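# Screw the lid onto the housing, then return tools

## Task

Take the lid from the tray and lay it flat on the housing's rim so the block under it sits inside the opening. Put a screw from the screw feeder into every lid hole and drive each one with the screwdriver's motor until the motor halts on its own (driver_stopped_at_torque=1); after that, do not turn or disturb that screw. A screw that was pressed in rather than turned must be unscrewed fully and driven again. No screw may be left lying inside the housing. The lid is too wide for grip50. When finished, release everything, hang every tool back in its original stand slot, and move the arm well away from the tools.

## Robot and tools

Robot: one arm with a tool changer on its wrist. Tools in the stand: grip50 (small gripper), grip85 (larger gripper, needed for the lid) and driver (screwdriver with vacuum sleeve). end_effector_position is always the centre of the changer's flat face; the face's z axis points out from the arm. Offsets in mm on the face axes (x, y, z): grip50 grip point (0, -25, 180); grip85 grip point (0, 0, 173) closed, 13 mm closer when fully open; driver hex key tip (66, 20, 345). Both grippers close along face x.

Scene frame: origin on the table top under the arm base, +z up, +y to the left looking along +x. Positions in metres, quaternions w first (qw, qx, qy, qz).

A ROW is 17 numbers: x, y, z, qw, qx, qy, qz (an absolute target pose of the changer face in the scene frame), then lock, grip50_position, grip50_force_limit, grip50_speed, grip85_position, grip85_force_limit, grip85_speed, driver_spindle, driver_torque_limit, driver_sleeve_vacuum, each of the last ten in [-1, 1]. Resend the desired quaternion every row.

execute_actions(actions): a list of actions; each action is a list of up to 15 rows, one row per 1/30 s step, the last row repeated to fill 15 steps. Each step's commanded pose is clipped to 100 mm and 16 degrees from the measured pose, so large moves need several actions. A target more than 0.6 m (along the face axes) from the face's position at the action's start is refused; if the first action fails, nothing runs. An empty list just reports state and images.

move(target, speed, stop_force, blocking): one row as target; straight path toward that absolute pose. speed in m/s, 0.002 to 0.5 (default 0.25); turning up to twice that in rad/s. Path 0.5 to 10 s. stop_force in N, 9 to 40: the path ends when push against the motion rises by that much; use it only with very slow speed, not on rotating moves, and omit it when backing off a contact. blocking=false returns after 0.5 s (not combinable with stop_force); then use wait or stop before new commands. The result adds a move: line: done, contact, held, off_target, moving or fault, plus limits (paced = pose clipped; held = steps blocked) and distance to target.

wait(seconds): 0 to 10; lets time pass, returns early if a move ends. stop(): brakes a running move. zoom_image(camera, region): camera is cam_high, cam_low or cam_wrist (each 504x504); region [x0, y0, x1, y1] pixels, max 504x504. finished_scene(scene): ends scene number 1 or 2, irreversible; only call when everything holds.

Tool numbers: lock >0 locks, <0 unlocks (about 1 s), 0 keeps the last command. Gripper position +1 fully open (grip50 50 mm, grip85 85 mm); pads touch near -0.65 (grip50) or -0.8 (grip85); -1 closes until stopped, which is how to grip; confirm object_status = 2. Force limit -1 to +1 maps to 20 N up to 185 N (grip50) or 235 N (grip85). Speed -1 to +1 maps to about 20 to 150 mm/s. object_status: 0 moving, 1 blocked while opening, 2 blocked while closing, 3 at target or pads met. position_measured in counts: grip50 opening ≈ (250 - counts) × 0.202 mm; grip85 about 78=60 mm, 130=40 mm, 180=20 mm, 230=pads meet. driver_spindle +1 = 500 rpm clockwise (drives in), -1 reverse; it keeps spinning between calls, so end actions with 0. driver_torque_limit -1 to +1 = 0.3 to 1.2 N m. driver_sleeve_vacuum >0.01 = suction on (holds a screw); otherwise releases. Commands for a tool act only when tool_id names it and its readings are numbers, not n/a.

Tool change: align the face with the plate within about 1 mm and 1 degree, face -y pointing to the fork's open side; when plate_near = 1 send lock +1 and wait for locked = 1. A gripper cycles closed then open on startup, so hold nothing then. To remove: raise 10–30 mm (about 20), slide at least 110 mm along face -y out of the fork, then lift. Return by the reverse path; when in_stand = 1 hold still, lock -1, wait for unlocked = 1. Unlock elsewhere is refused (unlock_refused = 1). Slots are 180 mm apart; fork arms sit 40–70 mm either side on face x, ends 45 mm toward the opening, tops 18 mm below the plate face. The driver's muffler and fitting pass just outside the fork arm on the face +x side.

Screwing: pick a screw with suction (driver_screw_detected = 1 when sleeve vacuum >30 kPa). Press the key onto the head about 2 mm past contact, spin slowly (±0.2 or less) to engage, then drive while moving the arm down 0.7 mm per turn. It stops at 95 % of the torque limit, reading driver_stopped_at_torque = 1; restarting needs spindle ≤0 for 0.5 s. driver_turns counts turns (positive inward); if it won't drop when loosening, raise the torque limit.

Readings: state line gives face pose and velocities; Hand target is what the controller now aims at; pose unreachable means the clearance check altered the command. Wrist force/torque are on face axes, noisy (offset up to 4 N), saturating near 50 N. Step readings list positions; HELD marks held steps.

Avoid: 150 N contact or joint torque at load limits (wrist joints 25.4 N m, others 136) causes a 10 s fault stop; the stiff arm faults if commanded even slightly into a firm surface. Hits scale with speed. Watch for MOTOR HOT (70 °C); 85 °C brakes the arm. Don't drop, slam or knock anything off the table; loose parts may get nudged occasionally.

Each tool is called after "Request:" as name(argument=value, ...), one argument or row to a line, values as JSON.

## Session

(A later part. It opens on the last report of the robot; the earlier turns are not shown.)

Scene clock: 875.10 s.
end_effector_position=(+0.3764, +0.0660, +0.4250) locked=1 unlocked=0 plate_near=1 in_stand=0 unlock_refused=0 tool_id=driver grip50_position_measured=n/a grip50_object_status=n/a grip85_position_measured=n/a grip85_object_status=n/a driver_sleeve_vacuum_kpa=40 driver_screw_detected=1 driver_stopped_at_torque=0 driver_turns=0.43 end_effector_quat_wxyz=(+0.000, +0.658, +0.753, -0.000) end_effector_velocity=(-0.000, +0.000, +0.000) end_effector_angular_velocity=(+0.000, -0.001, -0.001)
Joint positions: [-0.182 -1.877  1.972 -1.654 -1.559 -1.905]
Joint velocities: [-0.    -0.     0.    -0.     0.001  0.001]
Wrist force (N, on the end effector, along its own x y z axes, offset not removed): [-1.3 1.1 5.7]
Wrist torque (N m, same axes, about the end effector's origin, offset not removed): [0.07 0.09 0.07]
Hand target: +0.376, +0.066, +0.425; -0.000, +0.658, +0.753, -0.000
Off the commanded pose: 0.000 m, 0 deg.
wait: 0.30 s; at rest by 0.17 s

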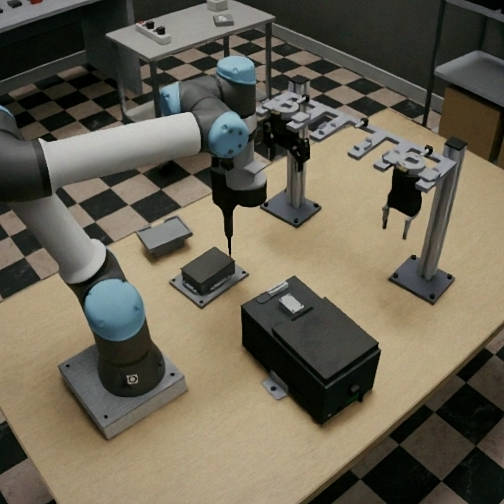

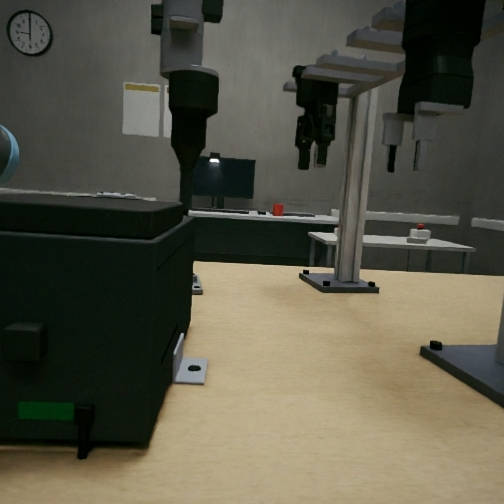

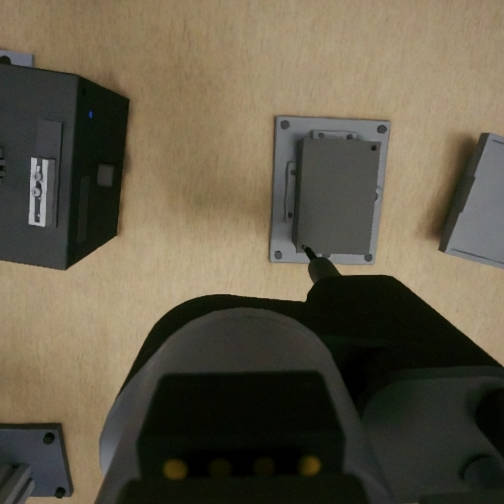

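Request:
move(
  target=[0.3785,0.0655,0.4250,0,0.6584,0.7527,0,0,0,0,0,1,-0.4,-0.6,0,0,1],
  speed=0.02,
)

Request:
zoom_image(
  camera="cam_wrist",
  region=[285, 225, 325, 265],
)

Request:
zoom_image(
  camera="cam_high",
  region=[210, 240, 250, 275],
)

Scene clock: 899.73 s.
end_effector_position=(+0.3784, +0.0656, +0.4250) locked=1 unlocked=0 plate_near=1 in_stand=0 unlock_refused=0 tool_id=driver grip50_position_measured=n/a grip50_object_status=n/a grip85_position_measured=n/a grip85_object_status=n/a driver_sleeve_vacuum_kpa=40 driver_screw_detected=1 driver_stopped_at_torque=0 driver_turns=0.43 end_effector_quat_wxyz=(-0.000, +0.658, +0.753, -0.000) end_effector_velocity=(+0.001, -0.000, -0.000) end_effector_angular_velocity=(-0.000, -0.000, -0.001)
Joint positions: [-0.182 -1.872  1.968 -1.655 -1.559 -1.905]
Joint velocities: [-0.001  0.002 -0.001 -0.002 -0.     0.   ]
Wrist force (N, on the end effector, along its own x y z axes, offset not removed): [-0.7 -0.7 3.3]
Wrist torque (N m, same axes, about the end effector's origin, offset not removed): [0.05 -0.11 0.09]
Hand target: +0.378, +0.066, +0.425; +0.000, +0.658, +0.753, +0.000
Off the commanded pose: 0.000 m, 0 deg.
move: done

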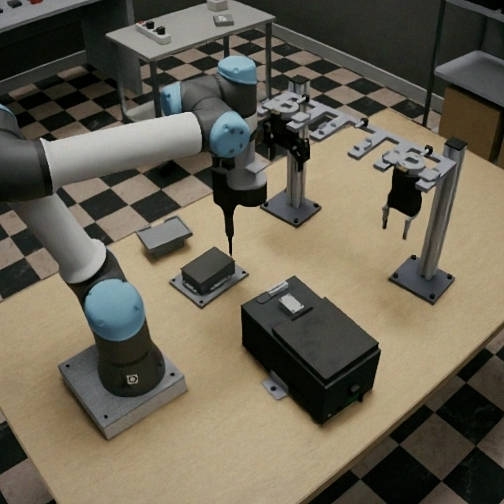

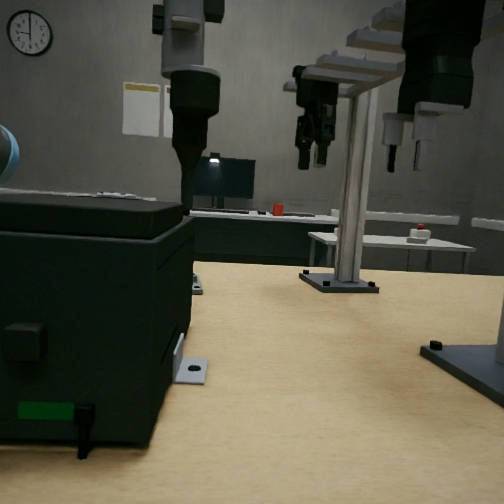

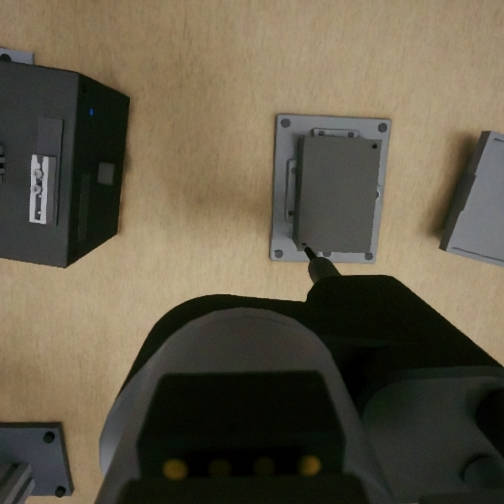

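Region (285, 225, 325, 265) of cam_wrist's 504x504 image, scaled by 12.600, with more detail than that image has.

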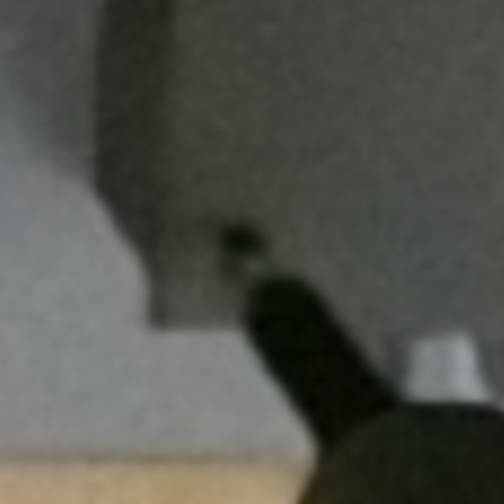

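Region (210, 240, 250, 275) of cam_high's 504x504 image, scaled by 12.600, with more detail than that image has; it fills the top 441 rows of this view, and the rest is white.

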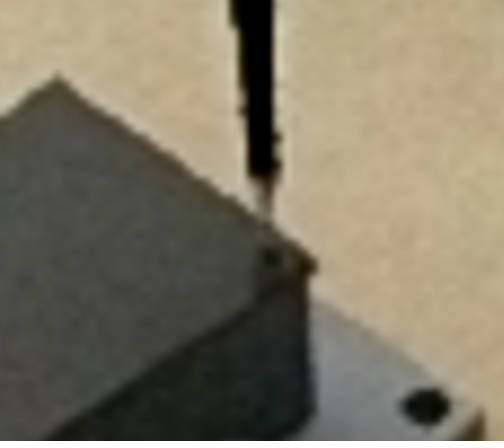

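Request:
move(
  target=[0.3785,0.0655,0.4155,0,0.6584,0.7527,0,0,0,0,0,1,-0.4,-0.6,0,0,1],
  speed=0.02,
)

Request:
zoom_image(
  camera="cam_wrist",
  region=[285, 225, 325, 265],
)

Request:
zoom_image(
  camera="cam_high",
  region=[215, 245, 247, 273],
)

Scene clock: 908.07 s.
end_effector_position=(+0.3785, +0.0655, +0.4156) locked=1 unlocked=0 plate_near=1 in_stand=0 unlock_refused=0 tool_id=driver grip50_position_measured=n/a grip50_object_status=n/a grip85_position_measured=n/a grip85_object_status=n/a driver_sleeve_vacuum_kpa=40 driver_screw_detected=1 driver_stopped_at_torque=0 driver_turns=0.43 end_effector_quat_wxyz=(-0.000, +0.658, +0.753, -0.000) end_effector_velocity=(-0.000, +0.000, -0.002) end_effector_angular_velocity=(+0.000, +0.000, -0.000)
Joint positions: [-0.182 -1.869  1.99  -1.68  -1.559 -1.905]
Joint velocities: [ 0.001  0.     0.004 -0.004  0.     0.001]
Wrist force (N, on the end effector, along its own x y z axes, offset not removed): [1.5 -5.2 3.3]
Wrist torque (N m, same axes, about the end effector's origin, offset not removed): [-0.37 -0.17 0.09]
Hand target: +0.378, +0.066, +0.416; -0.000, +0.658, +0.753, -0.000
Off the commanded pose: 0.000 m, 0 deg.
move: done

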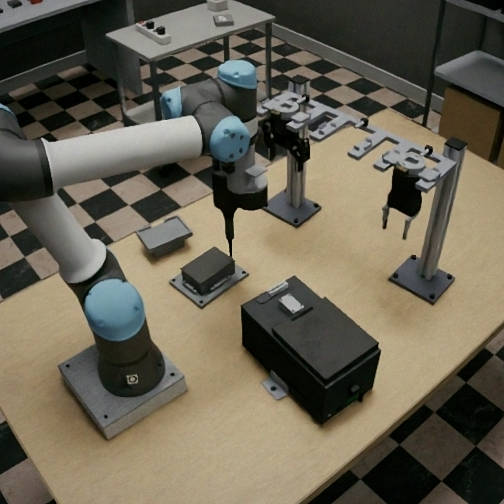

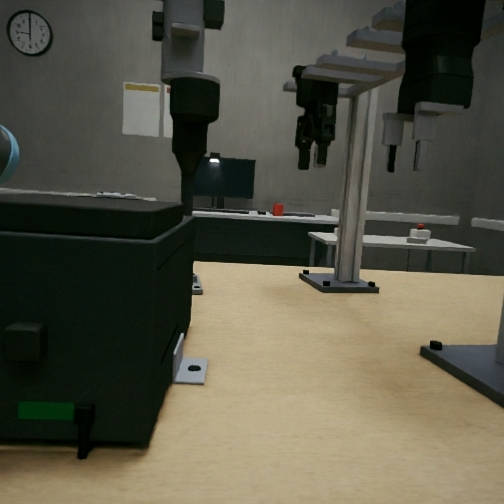

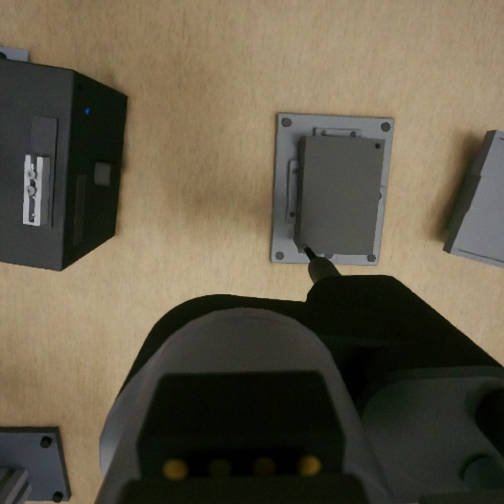

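Region (285, 225, 325, 265) of cam_wrist's 504x504 image, scaled by 12.600, with more detail than that image has.

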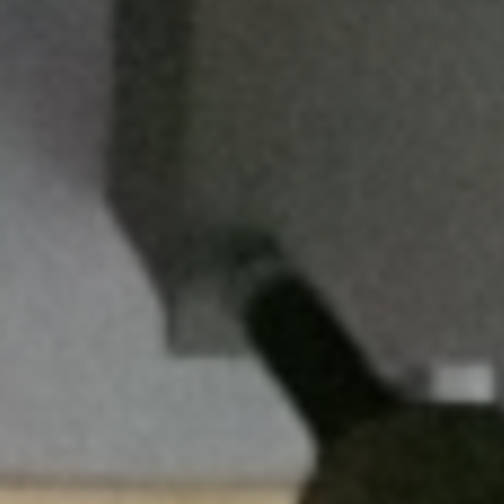

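Region (215, 245, 247, 273) of cam_high's 504x504 image, scaled by 15.750, with more detail than that image has; it fills the top 441 rows of this view, and the rest is white.

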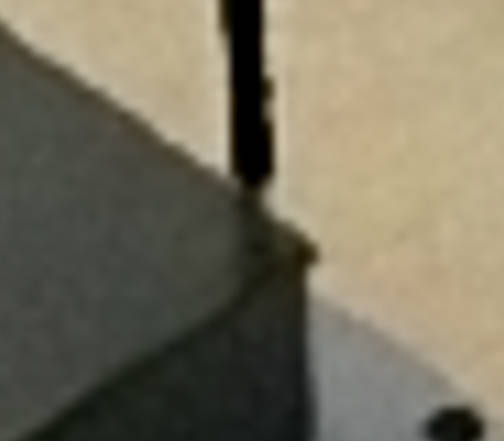

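Request:
move(
  target=[0.3785,0.0655,0.4115,0,0.6584,0.7527,0,0,0,0,0,1,-0.4,-0.6,0,0,1],
  speed=0.004,
  stop_force=9,
)

Request:
zoom_image(
  camera="cam_high",
  region=[215, 245, 247, 273],
)

Scene clock: 918.63 s.
end_effector_position=(+0.3785, +0.0655, +0.4116) locked=1 unlocked=0 plate_near=1 in_stand=0 unlock_refused=0 tool_id=driver grip50_position_measured=n/a grip50_object_status=n/a grip85_position_measured=n/a grip85_object_status=n/a driver_sleeve_vacuum_kpa=40 driver_screw_detected=1 driver_stopped_at_torque=0 driver_turns=0.43 end_effector_quat_wxyz=(+0.000, +0.658, +0.753, +0.000) end_effector_velocity=(-0.000, -0.000, -0.001) end_effector_angular_velocity=(-0.000, +0.002, -0.000)
Joint positions: [-0.182 -1.868  2.    -1.691 -1.559 -1.904]
Joint velocities: [ 0.     0.001  0.002 -0.001 -0.001  0.   ]
Wrist force (N, on the end effector, along its own x y z axes, offset not removed): [1.8 -2.3 -1.2]
Wrist torque (N m, same axes, about the end effector's origin, offset not removed): [0.09 0.09 0.09]
Hand target: +0.378, +0.066, +0.412; -0.000, +0.658, +0.753, -0.000
Off the commanded pose: 0.000 m, 0 deg.
move: done

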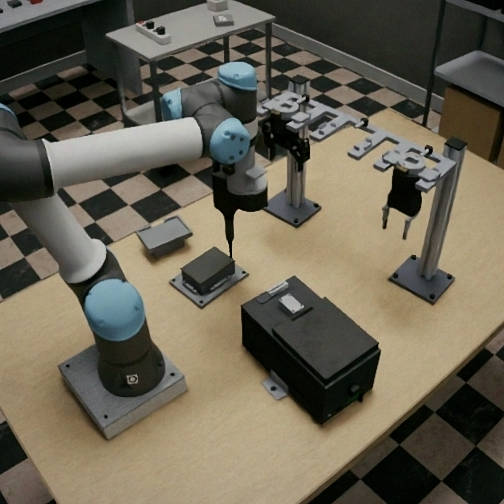

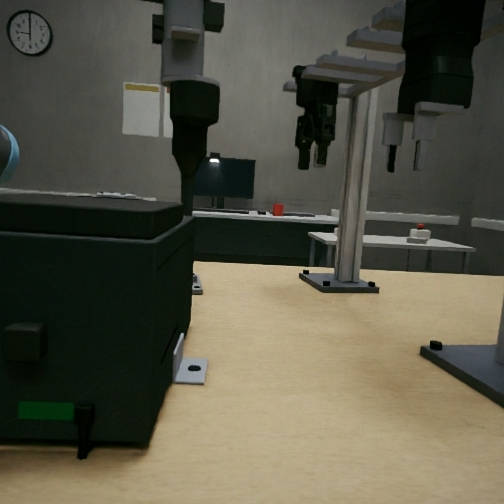

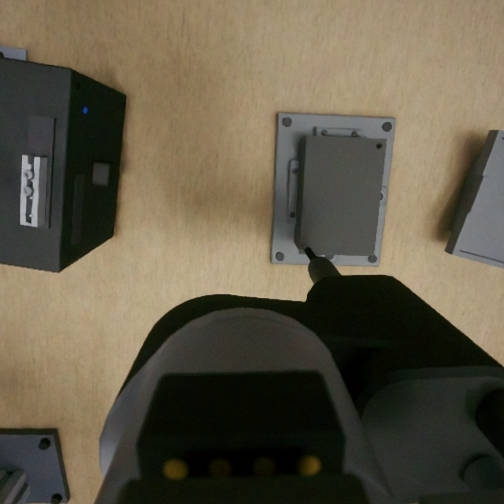

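Region (215, 245, 247, 273) of cam_high's 504x504 image, scaled by 15.750, with more detail than that image has; it fills the top 441 rows of this view, and the rest is white.

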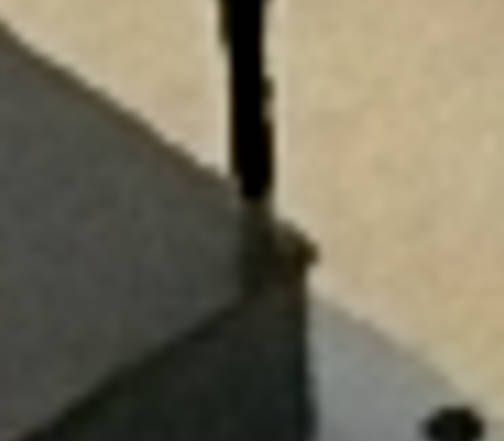

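Request:
execute_actions(
  actions=[
    [[0.3785,0.0655,0.41142,0,0.6584,0.7527,0,0,0,0,0,1,-0.4,-0.6,0.4,0,1],[0.3785,0.0655,0.41134,0,0.6584,0.7527,0,0,0,0,0,1,-0.4,-0.6,0.4,0,1],[0.3785,0.0655,0.41127,0,0.6584,0.7527,0,0,0,0,0,1,-0.4,-0.6,0.4,0,1],[0.3785,0.0655,0.41119,0,0.6584,0.7527,0,0,0,0,0,1,-0.4,-0.6,0.4,0,1],[0.3785,0.0655,0.41111,0,0.6584,0.7527,0,0,0,0,0,1,-0.4,-0.6,0.4,0,1],[0.3785,0.0655,0.41103,0,0.6584,0.7527,0,0,0,0,0,1,-0.4,-0.6,0.4,0,1],[0.3785,0.0655,0.41096,0,0.6584,0.7527,0,0,0,0,0,1,-0.4,-0.6,0.4,0,1],[0.3785,0.0655,0.41088,0,0.6584,0.7527,0,0,0,0,0,1,-0.4,-0.6,0.4,0,1],[0.3785,0.0655,0.41080,0,0.6584,0.7527,0,0,0,0,0,1,-0.4,-0.6,0.4,0,1],[0.3785,0.0655,0.41072,0,0.6584,0.7527,0,0,0,0,0,1,-0.4,-0.6,0.4,0,1],[0.3785,0.0655,0.41064,0,0.6584,0.7527,0,0,0,0,0,1,-0.4,-0.6,0.4,0,1],[0.3785,0.0655,0.41057,0,0.6584,0.7527,0,0,0,0,0,1,-0.4,-0.6,0.4,0,1],[0.3785,0.0655,0.41049,0,0.6584,0.7527,0,0,0,0,0,1,-0.4,-0.6,0.4,0,1],[0.3785,0.0655,0.41041,0,0.6584,0.7527,0,0,0,0,0,1,-0.4,-0.6,0.4,0,1],[0.3785,0.0655,0.41033,0,0.6584,0.7527,0,0,0,0,0,1,-0.4,-0.6,0.4,0,1]],
    [[0.3785,0.0655,0.41026,0,0.6584,0.7527,0,0,0,0,0,1,-0.4,-0.6,0.4,0,1],[0.3785,0.0655,0.41018,0,0.6584,0.7527,0,0,0,0,0,1,-0.4,-0.6,0.4,0,1],[0.3785,0.0655,0.41010,0,0.6584,0.7527,0,0,0,0,0,1,-0.4,-0.6,0.4,0,1],[0.3785,0.0655,0.41002,0,0.6584,0.7527,0,0,0,0,0,1,-0.4,-0.6,0.4,0,1],[0.3785,0.0655,0.40994,0,0.6584,0.7527,0,0,0,0,0,1,-0.4,-0.6,0.4,0,1],[0.3785,0.0655,0.40987,0,0.6584,0.7527,0,0,0,0,0,1,-0.4,-0.6,0.4,0,1],[0.3785,0.0655,0.40979,0,0.6584,0.7527,0,0,0,0,0,1,-0.4,-0.6,0.4,0,1],[0.3785,0.0655,0.40971,0,0.6584,0.7527,0,0,0,0,0,1,-0.4,-0.6,0.4,0,1],[0.3785,0.0655,0.40963,0,0.6584,0.7527,0,0,0,0,0,1,-0.4,-0.6,0.4,0,1],[0.3785,0.0655,0.40956,0,0.6584,0.7527,0,0,0,0,0,1,-0.4,-0.6,0.4,0,1],[0.3785,0.0655,0.40948,0,0.6584,0.7527,0,0,0,0,0,1,-0.4,-0.6,0.4,0,1],[0.3785,0.0655,0.40940,0,0.6584,0.7527,0,0,0,0,0,1,-0.4,-0.6,0.4,0,1],[0.3785,0.0655,0.40932,0,0.6584,0.7527,0,0,0,0,0,1,-0.4,-0.6,0.4,0,1],[0.3785,0.0655,0.40924,0,0.6584,0.7527,0,0,0,0,0,1,-0.4,-0.6,0.4,0,1],[0.3785,0.0655,0.40917,0,0.6584,0.7527,0,0,0,0,0,1,-0.4,-0.6,0.4,0,1]],
    [[0.3785,0.0655,0.40907,0,0.6584,0.7527,0,0,0,0,0,1,-0.4,-0.6,0.5,0,1],[0.3785,0.0655,0.40898,0,0.6584,0.7527,0,0,0,0,0,1,-0.4,-0.6,0.5,0,1],[0.3785,0.0655,0.40888,0,0.6584,0.7527,0,0,0,0,0,1,-0.4,-0.6,0.5,0,1],[0.3785,0.0655,0.40878,0,0.6584,0.7527,0,0,0,0,0,1,-0.4,-0.6,0.5,0,1],[0.3785,0.0655,0.40868,0,0.6584,0.7527,0,0,0,0,0,1,-0.4,-0.6,0.5,0,1],[0.3785,0.0655,0.40859,0,0.6584,0.7527,0,0,0,0,0,1,-0.4,-0.6,0.5,0,1],[0.3785,0.0655,0.40849,0,0.6584,0.7527,0,0,0,0,0,1,-0.4,-0.6,0.5,0,1],[0.3785,0.0655,0.40839,0,0.6584,0.7527,0,0,0,0,0,1,-0.4,-0.6,0.5,0,1],[0.3785,0.0655,0.40830,0,0.6584,0.7527,0,0,0,0,0,1,-0.4,-0.6,0.5,0,1],[0.3785,0.0655,0.40820,0,0.6584,0.7527,0,0,0,0,0,1,-0.4,-0.6,0.5,0,1],[0.3785,0.0655,0.40810,0,0.6584,0.7527,0,0,0,0,0,1,-0.4,-0.6,0.5,0,1],[0.3785,0.0655,0.40800,0,0.6584,0.7527,0,0,0,0,0,1,-0.4,-0.6,0.5,0,1],[0.3785,0.0655,0.40791,0,0.6584,0.7527,0,0,0,0,0,1,-0.4,-0.6,0.5,0,1],[0.3785,0.0655,0.40781,0,0.6584,0.7527,0,0,0,0,0,1,-0.4,-0.6,0.5,0,1],[0.3785,0.0655,0.40781,0,0.6584,0.7527,0,0,0,0,0,1,-0.4,-0.6,0,0,1]],
  ],
)

Request:
wait(
  seconds=0.4,
)

Scene clock: 966.27 s.
end_effector_position=(+0.3785, +0.0655, +0.4081) locked=1 unlocked=0 plate_near=1 in_stand=0 unlock_refused=0 tool_id=driver grip50_position_measured=n/a grip50_object_status=n/a grip85_position_measured=n/a grip85_object_status=n/a driver_sleeve_vacuum_kpa=29 driver_screw_detected=0 driver_stopped_at_torque=0 driver_turns=5.42 end_effector_quat_wxyz=(+0.000, +0.658, +0.753, +0.000) end_effector_velocity=(+0.000, -0.001, -0.003) end_effector_angular_velocity=(-0.001, +0.001, -0.001)
Joint positions: [-0.181 -1.867  2.008 -1.7   -1.559 -1.904]
Joint velocities: [-0.001  0.001  0.007 -0.008 -0.001 -0.   ]
Wrist force (N, on the end effector, along its own x y z axes, offset not removed): [-0.4 -1.7 4.8]
Wrist torque (N m, same axes, about the end effector's origin, offset not removed): [-0.17 0.06 0.14]
Hand target: +0.378, +0.066, +0.408; -0.000, +0.658, +0.753, -0.000
Off the commanded pose: 0.000 m, 0 deg.
Step readings (end_effector_position; steps 1 to 15: 1st action; 16 to 30: 2nd action; 31 to 45: 3rd action):
0: (+0.3785, +0.0655, +0.4115)
1: (+0.3785, +0.0655, +0.4115)
2: (+0.3785, +0.0655, +0.4115)
4: (+0.3785, +0.0655, +0.4114)
8: (+0.3785, +0.0655, +0.4112)
15: (+0.3785, +0.0655, +0.4106)
16: (+0.3785, +0.0655, +0.4106)
17: (+0.3785, +0.0655, +0.4105)
19: (+0.3785, +0.0655, +0.4103)
23: (+0.3785, +0.0655, +0.4100)
30: (+0.3785, +0.0655, +0.4095)
31: (+0.3785, +0.0655, +0.4094)
32: (+0.3785, +0.0655, +0.4093)
34: (+0.3785, +0.0655, +0.4091)
38: (+0.3785, +0.0655, +0.4088)
45: end_effector_position above

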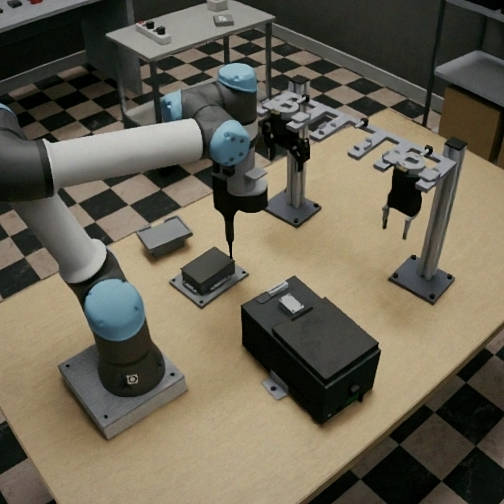

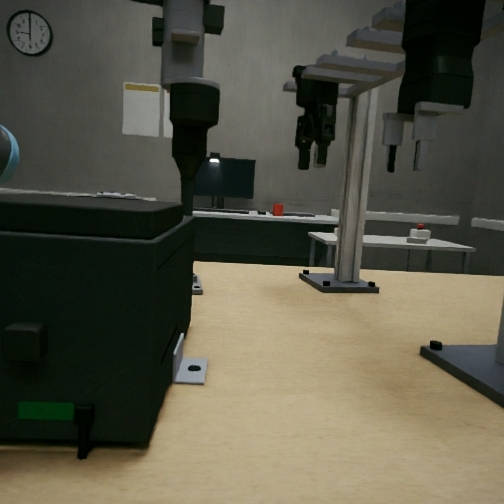

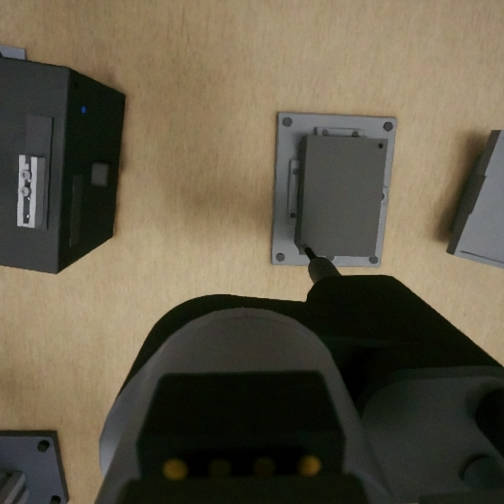

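Scene clock: 966.67 s.
end_effector_position=(+0.3785, +0.0655, +0.4078) locked=1 unlocked=0 plate_near=1 in_stand=0 unlock_refused=0 tool_id=driver grip50_position_measured=n/a grip50_object_status=n/a grip85_position_measured=n/a grip85_object_status=n/a driver_sleeve_vacuum_kpa=29 driver_screw_detected=0 driver_stopped_at_torque=0 driver_turns=5.42 end_effector_quat_wxyz=(+0.000, +0.658, +0.753, -0.000) end_effector_velocity=(-0.000, -0.000, -0.000) end_effector_angular_velocity=(+0.000, +0.000, -0.000)
Joint positions: [-0.181 -1.867  2.009 -1.701 -1.559 -1.904]
Joint velocities: [-0.001  0.     0.    -0.     0.    -0.   ]
Wrist force (N, on the end effector, along its own x y z axes, offset not removed): [2.5 -2.7 -0.6]
Wrist torque (N m, same axes, about the end effector's origin, offset not removed): [-0.17 0.18 0.11]
Hand target: +0.378, +0.066, +0.408; -0.000, +0.658, +0.753, -0.000
Off the commanded pose: 0.000 m, 0 deg.
wait: 0.40 s; at rest by 0.17 s

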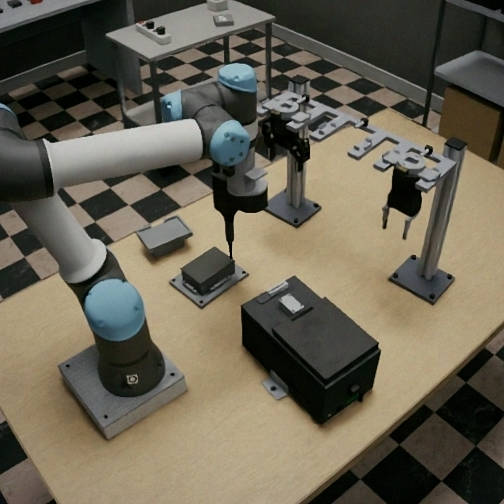

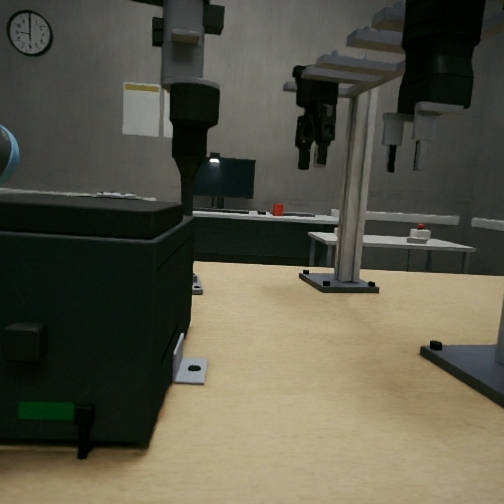

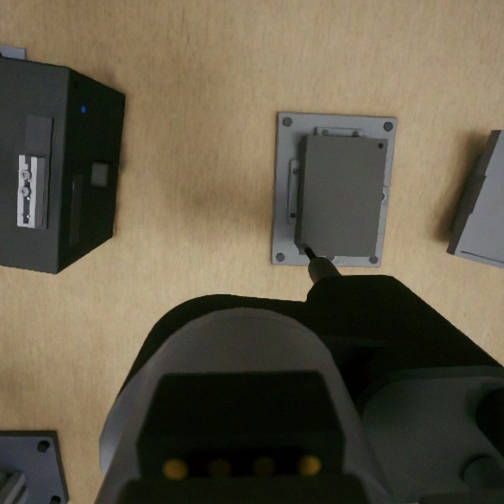

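Request:
execute_actions(
  actions=[
    [[0.3785,0.0655,0.40781,0,0.6584,0.7527,0,0,0,0,0,1,-0.4,-0.6,0.5,0,1],[0.3785,0.0655,0.40781,0,0.6584,0.7527,0,0,0,0,0,1,-0.4,-0.6,0.5,0,1],[0.3785,0.0655,0.40771,0,0.6584,0.7527,0,0,0,0,0,1,-0.4,-0.6,0.5,0,1],[0.3785,0.0655,0.40762,0,0.6584,0.7527,0,0,0,0,0,1,-0.4,-0.6,0.5,0,1],[0.3785,0.0655,0.40752,0,0.6584,0.7527,0,0,0,0,0,1,-0.4,-0.6,0.5,0,1],[0.3785,0.0655,0.40742,0,0.6584,0.7527,0,0,0,0,0,1,-0.4,-0.6,0.5,0,1],[0.3785,0.0655,0.40732,0,0.6584,0.7527,0,0,0,0,0,1,-0.4,-0.6,0.5,0,1],[0.3785,0.0655,0.40723,0,0.6584,0.7527,0,0,0,0,0,1,-0.4,-0.6,0.5,0,1],[0.3785,0.0655,0.40713,0,0.6584,0.7527,0,0,0,0,0,1,-0.4,-0.6,0.5,0,1],[0.3785,0.0655,0.40703,0,0.6584,0.7527,0,0,0,0,0,1,-0.4,-0.6,0.5,0,1],[0.3785,0.0655,0.40694,0,0.6584,0.7527,0,0,0,0,0,1,-0.4,-0.6,0.5,0,1],[0.3785,0.0655,0.40684,0,0.6584,0.7527,0,0,0,0,0,1,-0.4,-0.6,0.5,0,1],[0.3785,0.0655,0.40674,0,0.6584,0.7527,0,0,0,0,0,1,-0.4,-0.6,0.5,0,1],[0.3785,0.0655,0.40664,0,0.6584,0.7527,0,0,0,0,0,1,-0.4,-0.6,0.5,0,1],[0.3785,0.0655,0.40655,0,0.6584,0.7527,0,0,0,0,0,1,-0.4,-0.6,0.5,0,1]],
    [[0.3785,0.0655,0.40645,0,0.6584,0.7527,0,0,0,0,0,1,-0.4,-0.6,0.5,0,1],[0.3785,0.0655,0.40635,0,0.6584,0.7527,0,0,0,0,0,1,-0.4,-0.6,0.5,0,1],[0.3785,0.0655,0.40625,0,0.6584,0.7527,0,0,0,0,0,1,-0.4,-0.6,0.5,0,1],[0.3785,0.0655,0.40616,0,0.6584,0.7527,0,0,0,0,0,1,-0.4,-0.6,0.5,0,1],[0.3785,0.0655,0.40606,0,0.6584,0.7527,0,0,0,0,0,1,-0.4,-0.6,0.5,0,1],[0.3785,0.0655,0.40596,0,0.6584,0.7527,0,0,0,0,0,1,-0.4,-0.6,0.5,0,1],[0.3785,0.0655,0.40587,0,0.6584,0.7527,0,0,0,0,0,1,-0.4,-0.6,0.5,0,1],[0.3785,0.0655,0.40577,0,0.6584,0.7527,0,0,0,0,0,1,-0.4,-0.6,0.5,0,1],[0.3785,0.0655,0.40567,0,0.6584,0.7527,0,0,0,0,0,1,-0.4,-0.6,0.5,0,1],[0.3785,0.0655,0.40557,0,0.6584,0.7527,0,0,0,0,0,1,-0.4,-0.6,0.5,0,1],[0.3785,0.0655,0.40548,0,0.6584,0.7527,0,0,0,0,0,1,-0.4,-0.6,0.5,0,1],[0.3785,0.0655,0.40538,0,0.6584,0.7527,0,0,0,0,0,1,-0.4,-0.6,0.5,0,1],[0.3785,0.0655,0.40528,0,0.6584,0.7527,0,0,0,0,0,1,-0.4,-0.6,0.5,0,1],[0.3785,0.0655,0.40519,0,0.6584,0.7527,0,0,0,0,0,1,-0.4,-0.6,0.5,0,1],[0.3785,0.0655,0.40509,0,0.6584,0.7527,0,0,0,0,0,1,-0.4,-0.6,0.5,0,1]],
    [[0.3785,0.0655,0.40499,0,0.6584,0.7527,0,0,0,0,0,1,-0.4,-0.6,0.5,0,1],[0.3785,0.0655,0.40489,0,0.6584,0.7527,0,0,0,0,0,1,-0.4,-0.6,0.5,0,1],[0.3785,0.0655,0.40480,0,0.6584,0.7527,0,0,0,0,0,1,-0.4,-0.6,0.5,0,1],[0.3785,0.0655,0.40470,0,0.6584,0.7527,0,0,0,0,0,1,-0.4,-0.6,0.5,0,1],[0.3785,0.0655,0.40460,0,0.6584,0.7527,0,0,0,0,0,1,-0.4,-0.6,0.5,0,1],[0.3785,0.0655,0.40451,0,0.6584,0.7527,0,0,0,0,0,1,-0.4,-0.6,0.5,0,1],[0.3785,0.0655,0.40441,0,0.6584,0.7527,0,0,0,0,0,1,-0.4,-0.6,0.5,0,1],[0.3785,0.0655,0.40431,0,0.6584,0.7527,0,0,0,0,0,1,-0.4,-0.6,0.5,0,1],[0.3785,0.0655,0.40421,0,0.6584,0.7527,0,0,0,0,0,1,-0.4,-0.6,0.5,0,1],[0.3785,0.0655,0.40412,0,0.6584,0.7527,0,0,0,0,0,1,-0.4,-0.6,0.5,0,1],[0.3785,0.0655,0.40402,0,0.6584,0.7527,0,0,0,0,0,1,-0.4,-0.6,0.5,0,1],[0.3785,0.0655,0.40392,0,0.6584,0.7527,0,0,0,0,0,1,-0.4,-0.6,0.5,0,1],[0.3785,0.0655,0.40390,0,0.6584,0.7527,0,0,0,0,0,1,-0.4,-0.6,0.5,0,1],[0.3785,0.0655,0.40390,0,0.6584,0.7527,0,0,0,0,0,1,-0.4,-0.6,0.5,0,1],[0.3785,0.0655,0.40390,0,0.6584,0.7527,0,0,0,0,0,1,-0.4,-0.6,0.5,0,1]],
    [[0.3785,0.0655,0.40390,0,0.6584,0.7527,0,0,0,0,0,1,-0.4,-0.6,0.5,0,1],[0.3785,0.0655,0.40390,0,0.6584,0.7527,0,0,0,0,0,1,-0.4,-0.6,0.5,0,1],[0.3785,0.0655,0.40390,0,0.6584,0.7527,0,0,0,0,0,1,-0.4,-0.6,0.5,0,1],[0.3785,0.0655,0.40390,0,0.6584,0.7527,0,0,0,0,0,1,-0.4,-0.6,0.5,0,1],[0.3785,0.0655,0.40390,0,0.6584,0.7527,0,0,0,0,0,1,-0.4,-0.6,0.5,0,1],[0.3785,0.0655,0.40390,0,0.6584,0.7527,0,0,0,0,0,1,-0.4,-0.6,0.5,0,1],[0.3785,0.0655,0.40390,0,0.6584,0.7527,0,0,0,0,0,1,-0.4,-0.6,0.5,0,1],[0.3785,0.0655,0.40390,0,0.6584,0.7527,0,0,0,0,0,1,-0.4,-0.6,0.5,0,1],[0.3785,0.0655,0.40390,0,0.6584,0.7527,0,0,0,0,0,1,-0.4,-0.6,0.5,0,1],[0.3785,0.0655,0.40390,0,0.6584,0.7527,0,0,0,0,0,1,-0.4,-0.6,0,0,1]],
  ],
)

Scene clock: 1011.50 s.
end_effector_position=(+0.3785, +0.0655, +0.4039) locked=1 unlocked=0 plate_near=1 in_stand=0 unlock_refused=0 tool_id=driver grip50_position_measured=n/a grip50_object_status=n/a grip85_position_measured=n/a grip85_object_status=n/a driver_sleeve_vacuum_kpa=14 driver_screw_detected=0 driver_stopped_at_torque=0 driver_turns=12.47 end_effector_quat_wxyz=(+0.000, +0.658, +0.753, +0.000) end_effector_velocity=(-0.000, -0.000, +0.000) end_effector_angular_velocity=(-0.002, -0.000, -0.000)
Joint positions: [-0.181 -1.865  2.018 -1.712 -1.559 -1.904]
Joint velocities: [ 0.    -0.001  0.    -0.    -0.002  0.001]
Wrist force (N, on the end effector, along its own x y z axes, offset not removed): [4.1 5.8 0.7]
Wrist torque (N m, same axes, about the end effector's origin, offset not removed): [-1.21 1.19 0.36]
Hand target: +0.378, +0.066, +0.404; -0.000, +0.658, +0.753, -0.000
Off the commanded pose: 0.000 m, 0 deg.
Step readings (end_effector_position; steps 1 to 15: 1st action; 16 to 30: 2nd action; 31 to 45: 3rd action; 46 to 60: 4th action):
0: (+0.3785, +0.0655, +0.4078)
1: (+0.3785, +0.0655, +0.4078)
2: (+0.3785, +0.0655, +0.4078)
4: (+0.3785, +0.0655, +0.4078)
8: (+0.3785, +0.0655, +0.4076)
15: (+0.3785, +0.0655, +0.4069)
16: (+0.3785, +0.0655, +0.4068)
17: (+0.3785, +0.0655, +0.4067)
19: (+0.3785, +0.0655, +0.4065)
23: (+0.3785, +0.0655, +0.4062)
30: (+0.3785, +0.0655, +0.4055)
31: (+0.3785, +0.0655, +0.4054)
32: (+0.3785, +0.0655, +0.4053)
34: (+0.3785, +0.0655, +0.4051)
38: (+0.3785, +0.0655, +0.4047)
45: (+0.3785, +0.0655, +0.4040)
46: (+0.3785, +0.0655, +0.4040)
47: (+0.3785, +0.0655, +0.4040)
49: (+0.3785, +0.0655, +0.4039)
53: (+0.3785, +0.0655, +0.4039)
60: end_effector_position above

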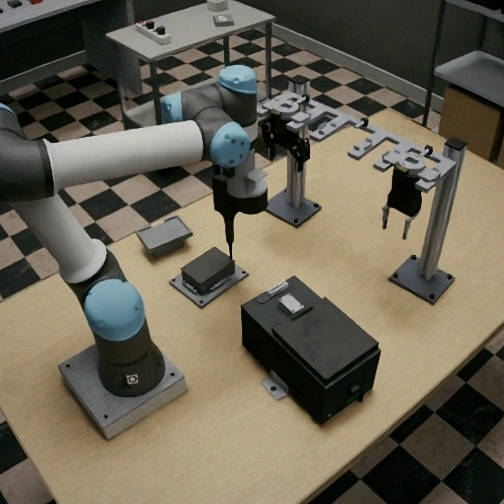

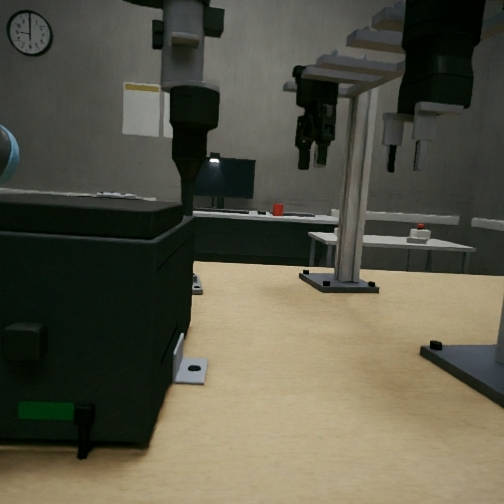

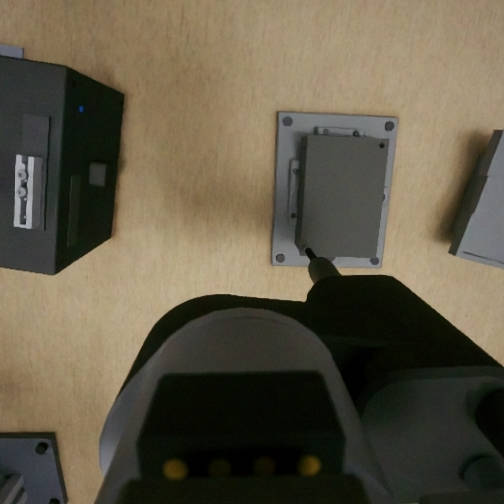

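Request:
execute_actions(
  actions=[
    [[0.37855,0.06556,0.40375,0,0.6584,0.7527,0,0,0,0,0,1,-0.4,-0.6,0,0,1],[0.37860,0.06562,0.40360,0,0.6584,0.7527,0,0,0,0,0,1,-0.4,-0.6,0,0,1],[0.37863,0.06567,0.40345,0,0.6584,0.7527,0,0,0,0,0,1,-0.4,-0.6,0,0,1],[0.37863,0.06567,0.40330,0,0.6584,0.7527,0,0,0,0,0,1,-0.4,-0.6,0,0,1],[0.37863,0.06567,0.40320,0,0.6584,0.7527,0,0,0,0,0,1,-0.4,-0.6,0.3,0,1],[0.37863,0.06567,0.40314,0,0.6584,0.7527,0,0,0,0,0,1,-0.4,-0.6,0.3,0,1],[0.37863,0.06567,0.40308,0,0.6584,0.7527,0,0,0,0,0,1,-0.4,-0.6,0.3,0,1],[0.37863,0.06567,0.40302,0,0.6584,0.7527,0,0,0,0,0,1,-0.4,-0.6,0.3,0,1],[0.37863,0.06567,0.40297,0,0.6584,0.7527,0,0,0,0,0,1,-0.4,-0.6,0.3,0,1],[0.37863,0.06567,0.40291,0,0.6584,0.7527,0,0,0,0,0,1,-0.4,-0.6,0.3,0,1],[0.37863,0.06567,0.40285,0,0.6584,0.7527,0,0,0,0,0,1,-0.4,-0.6,0.3,0,1],[0.37863,0.06567,0.40280,0,0.6584,0.7527,0,0,0,0,0,1,-0.4,-0.6,0.3,0,1],[0.37863,0.06567,0.40280,0,0.6584,0.7527,0,0,0,0,0,1,-0.4,-0.6,0.3,0,1],[0.37863,0.06567,0.40280,0,0.6584,0.7527,0,0,0,0,0,1,-0.4,-0.6,0.3,0,1],[0.37863,0.06567,0.40280,0,0.6584,0.7527,0,0,0,0,0,1,-0.4,-0.6,0.3,0,1]],
    [[0.37863,0.06567,0.40280,0,0.6584,0.7527,0,0,0,0,0,1,-0.4,-0.6,0.3,0,1],[0.37863,0.06567,0.40280,0,0.6584,0.7527,0,0,0,0,0,1,-0.4,-0.6,0.3,0,1],[0.37863,0.06567,0.40280,0,0.6584,0.7527,0,0,0,0,0,1,-0.4,-0.6,0.3,0,1],[0.37863,0.06567,0.40280,0,0.6584,0.7527,0,0,0,0,0,1,-0.4,-0.6,0.3,0,1],[0.37863,0.06567,0.40280,0,0.6584,0.7527,0,0,0,0,0,1,-0.4,-0.6,0.3,0,1],[0.37863,0.06567,0.40280,0,0.6584,0.7527,0,0,0,0,0,1,-0.4,-0.6,0.3,0,1],[0.37863,0.06567,0.40280,0,0.6584,0.7527,0,0,0,0,0,1,-0.4,-0.6,0.3,0,1],[0.37863,0.06567,0.40280,0,0.6584,0.7527,0,0,0,0,0,1,-0.4,-0.6,0.3,0,1],[0.37863,0.06567,0.40280,0,0.6584,0.7527,0,0,0,0,0,1,-0.4,-0.6,0.3,0,1],[0.37863,0.06567,0.40280,0,0.6584,0.7527,0,0,0,0,0,1,-0.4,-0.6,0,0,1]],
  ],
)

Scene clock: 1035.17 s.
end_effector_position=(+0.3786, +0.0657, +0.4028) locked=1 unlocked=0 plate_near=1 in_stand=0 unlock_refused=0 tool_id=driver grip50_position_measured=n/a grip50_object_status=n/a grip85_position_measured=n/a grip85_object_status=n/a driver_sleeve_vacuum_kpa=14 driver_screw_detected=0 driver_stopped_at_torque=1 driver_turns=13.85 end_effector_quat_wxyz=(-0.000, +0.658, +0.753, -0.000) end_effector_velocity=(-0.000, +0.000, -0.000) end_effector_angular_velocity=(+0.000, +0.000, +0.000)
Joint positions: [-0.181 -1.864  2.02  -1.715 -1.559 -1.904]
Joint velocities: [ 0.     0.     0.001 -0.     0.    -0.   ]
Wrist force (N, on the end effector, along its own x y z axes, offset not removed): [4.3 2.8 6.2]
Wrist torque (N m, same axes, about the end effector's origin, offset not removed): [-1.51 0.77 0.16]
Hand target: +0.379, +0.066, +0.403; +0.000, +0.658, +0.753, -0.000
Off the commanded pose: 0.000 m, 0 deg.
Step readings (end_effector_position; steps 1 to 15: 1st action; 16 to 30: 2nd action):
0: (+0.3785, +0.0655, +0.4039)
1: (+0.3785, +0.0655, +0.4039)
2: (+0.3785, +0.0655, +0.4039)
4: (+0.3785, +0.0656, +0.4037)
8: (+0.3786, +0.0656, +0.4033)
15: (+0.3786, +0.0657, +0.4029)
16: (+0.3786, +0.0657, +0.4028)
17: (+0.3786, +0.0657, +0.4028)
19: (+0.3786, +0.0657, +0.4028)
23: (+0.3786, +0.0657, +0.4028)
30: end_effector_position above

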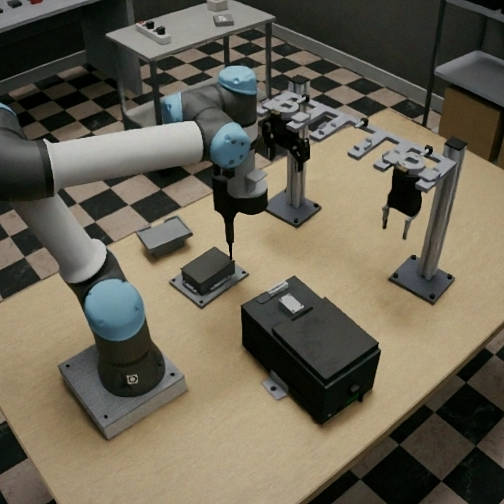

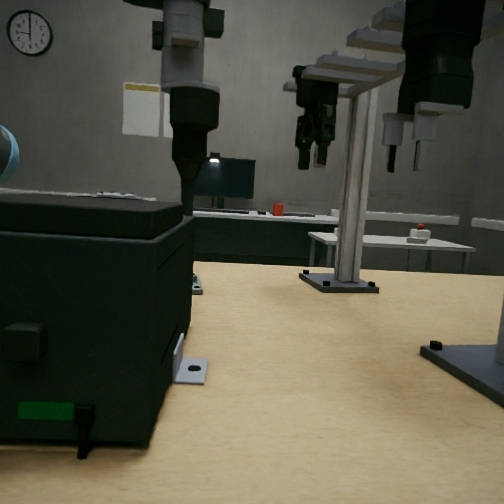

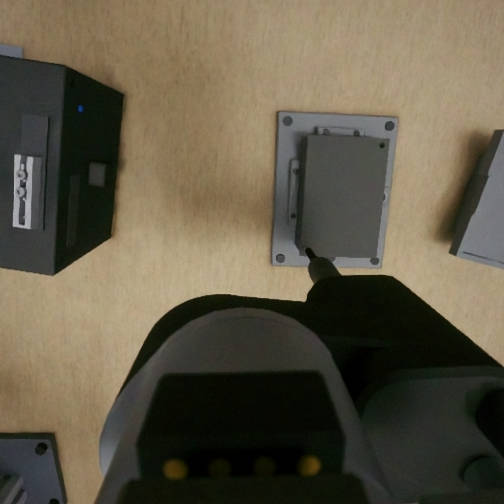

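Request:
execute_actions(
  actions=[
    [[0.37863,0.06567,0.40280,0,0.6584,0.7527,0,0,0,0,0,1,-0.4,-0.6,0,0,-1],[0.37863,0.06567,0.40280,0,0.6584,0.7527,0,0,0,0,0,1,-0.4,-0.6,0,0,-1],[0.37863,0.06567,0.40280,0,0.6584,0.7527,0,0,0,0,0,1,-0.4,-0.6,0,0,-1],[0.37863,0.06567,0.40280,0,0.6584,0.7527,0,0,0,0,0,1,-0.4,-0.6,0,0,-1],[0.37863,0.06567,0.40310,0,0.6584,0.7527,0,0,0,0,0,1,-0.4,-0.6,0,0,-1],[0.37863,0.06567,0.40350,0,0.6584,0.7527,0,0,0,0,0,1,-0.4,-0.6,0,0,-1],[0.37863,0.06567,0.40400,0,0.6584,0.7527,0,0,0,0,0,1,-0.4,-0.6,0,0,-1],[0.37863,0.06567,0.40460,0,0.6584,0.7527,0,0,0,0,0,1,-0.4,-0.6,0,0,-1],[0.37863,0.06567,0.40530,0,0.6584,0.7527,0,0,0,0,0,1,-0.4,-0.6,0,0,-1],[0.37863,0.06567,0.40610,0,0.6584,0.7527,0,0,0,0,0,1,-0.4,-0.6,0,0,-1],[0.37863,0.06567,0.40700,0,0.6584,0.7527,0,0,0,0,0,1,-0.4,-0.6,0,0,-1],[0.37863,0.06567,0.40800,0,0.6584,0.7527,0,0,0,0,0,1,-0.4,-0.6,0,0,-1],[0.37863,0.06567,0.40900,0,0.6584,0.7527,0,0,0,0,0,1,-0.4,-0.6,0,0,-1],[0.37863,0.06567,0.41000,0,0.6584,0.7527,0,0,0,0,0,1,-0.4,-0.6,0,0,-1],[0.37863,0.06567,0.41100,0,0.6584,0.7527,0,0,0,0,0,1,-0.4,-0.6,0,0,-1]],
  ],
)

Request:
move(
  target=[0.37863,0.06567,0.4270,0,0.6584,0.7527,0,0,0,0,0,1,-0.4,-0.6,0,0,-1],
  speed=0.05,
)

Request:
zoom_image(
  camera="cam_wrist",
  region=[285, 225, 325, 265],
)

Request:
zoom_image(
  camera="cam_high",
  region=[210, 240, 250, 275],
)

Request:
zoom_image(
  camera="cam_wrist",
  region=[350, 125, 400, 175],
)

Scene clock: 1055.23 s.
end_effector_position=(+0.3786, +0.0657, +0.4073) locked=1 unlocked=0 plate_near=1 in_stand=0 unlock_refused=0 tool_id=driver grip50_position_measured=n/a grip50_object_status=n/a grip85_position_measured=n/a grip85_object_status=n/a driver_sleeve_vacuum_kpa=0 driver_screw_detected=0 driver_stopped_at_torque=1 driver_turns=13.85 end_effector_quat_wxyz=(-0.000, +0.658, +0.753, -0.000) end_effector_velocity=(+0.000, -0.000, +0.027) end_effector_angular_velocity=(-0.000, -0.003, -0.001)
Joint positions: [-0.181 -1.866  2.01  -1.702 -1.559 -1.904]
Joint velocities: [-0.002 -0.01  -0.062  0.07   0.    -0.001]
Wrist force (N, on the end effector, along its own x y z axes, offset not removed): [3.0 -2.8 1.9]
Wrist torque (N m, same axes, about the end effector's origin, offset not removed): [-0.03 -0.15 0.22]
Hand target: +0.379, +0.066, +0.411; +0.000, +0.658, +0.753, +0.000
Off the commanded pose: 0.004 m, 0 deg.
Step readings (end_effector_position):
0: (+0.3786, +0.0657, +0.4028)
1: (+0.3786, +0.0657, +0.4028)
2: (+0.3786, +0.0657, +0.4028)
4: (+0.3786, +0.0657, +0.4028)
8: (+0.3786, +0.0657, +0.4030)
15: end_effector_position above

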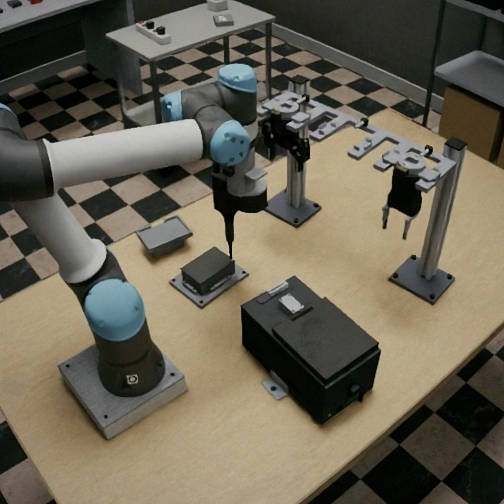

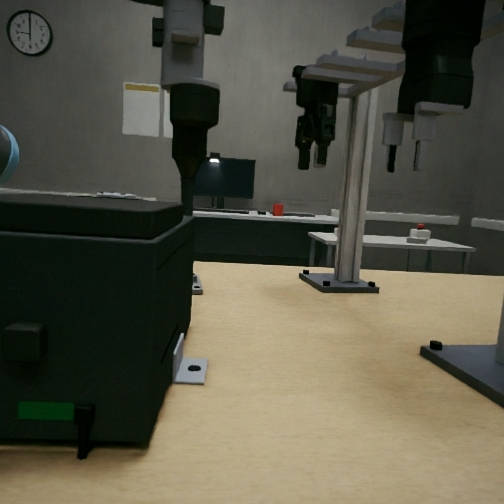

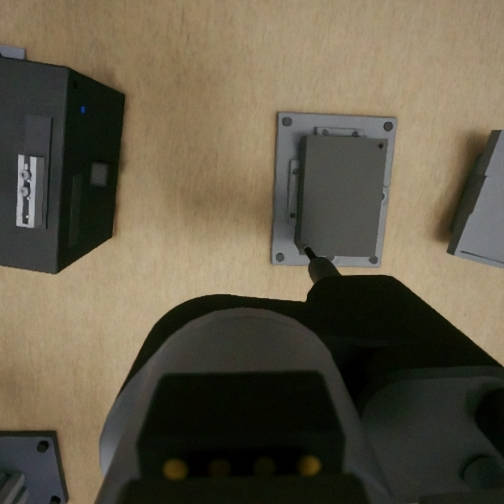

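Scene clock: 1056.07 s.
end_effector_position=(+0.3787, +0.0657, +0.4269) locked=1 unlocked=0 plate_near=1 in_stand=0 unlock_refused=0 tool_id=driver grip50_position_measured=n/a grip50_object_status=n/a grip85_position_measured=n/a grip85_object_status=n/a driver_sleeve_vacuum_kpa=0 driver_screw_detected=0 driver_stopped_at_torque=1 driver_turns=13.85 end_effector_quat_wxyz=(+0.000, +0.658, +0.753, +0.000) end_effector_velocity=(-0.000, +0.000, +0.001) end_effector_angular_velocity=(+0.000, +0.001, +0.001)
Joint positions: [-0.182 -1.871  1.963 -1.651 -1.559 -1.904]
Joint velocities: [ 0.001 -0.    -0.003  0.004  0.     0.   ]
Wrist force (N, on the end effector, along its own x y z axes, offset not removed): [3.1 -2.6 1.9]
Wrist torque (N m, same axes, about the end effector's origin, offset not removed): [0.12 -0.50 0.25]
Hand target: +0.379, +0.066, +0.427; +0.000, +0.658, +0.753, +0.000
Off the commanded pose: 0.000 m, 0 deg.
move: done

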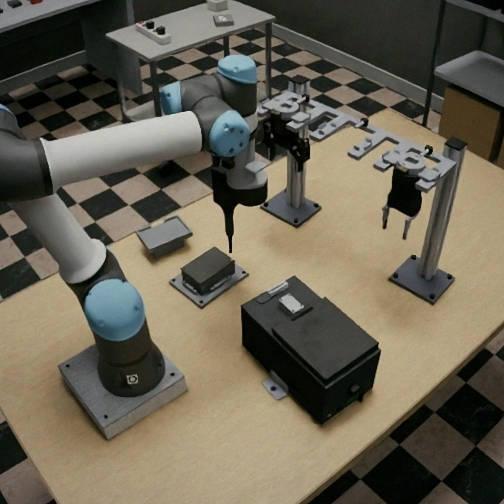

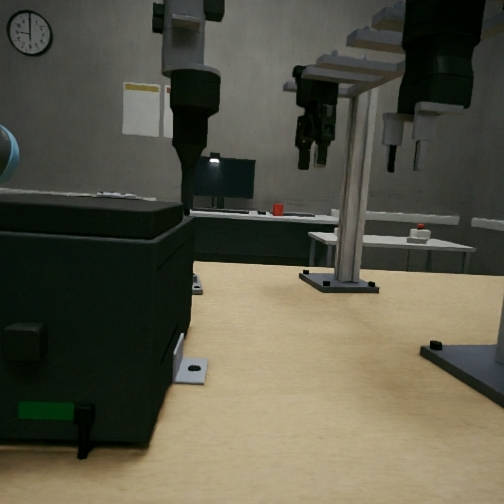

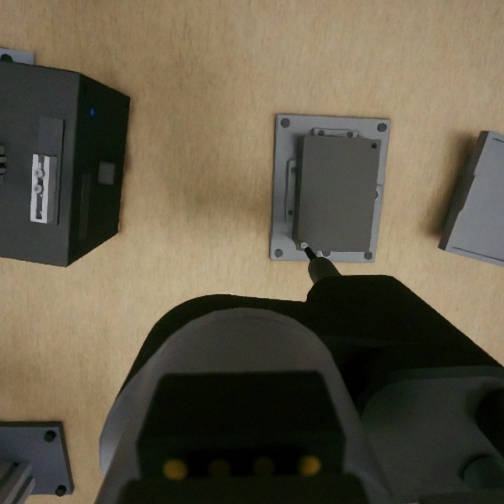

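Region (285, 225, 325, 265) of cam_wrist's 504x504 image, scaled by 12.600, with more detail than that image has.

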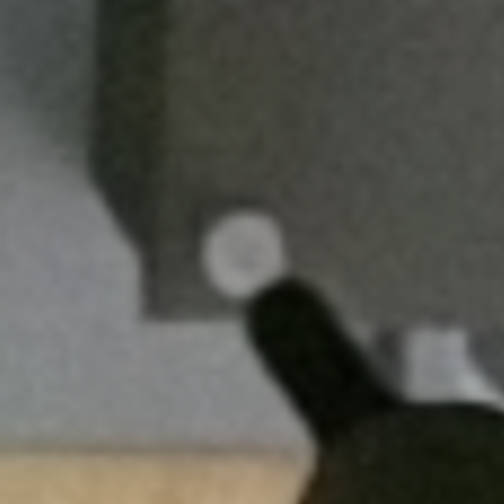

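Region (210, 240, 250, 275) of cam_high's 504x504 image, scaled by 12.600, with more detail than that image has; it fills the top 441 rows of this view, and the rest is white.

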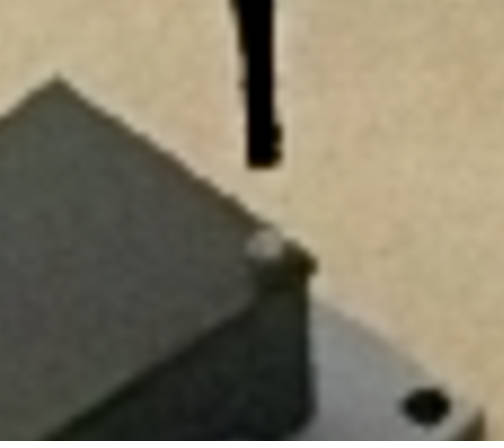

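Region (350, 125, 400, 175) of cam_wrist's 504x504 image, scaled by 10.080, with more detail than that image has.

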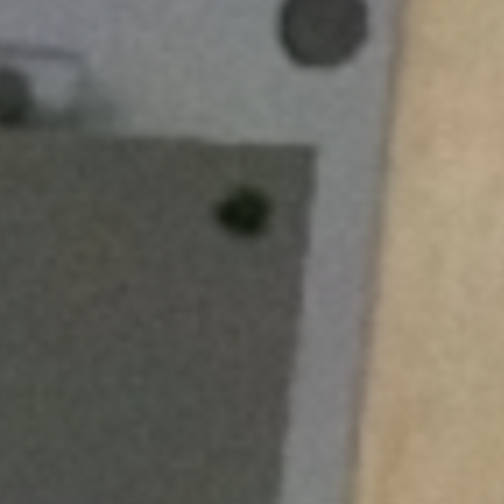

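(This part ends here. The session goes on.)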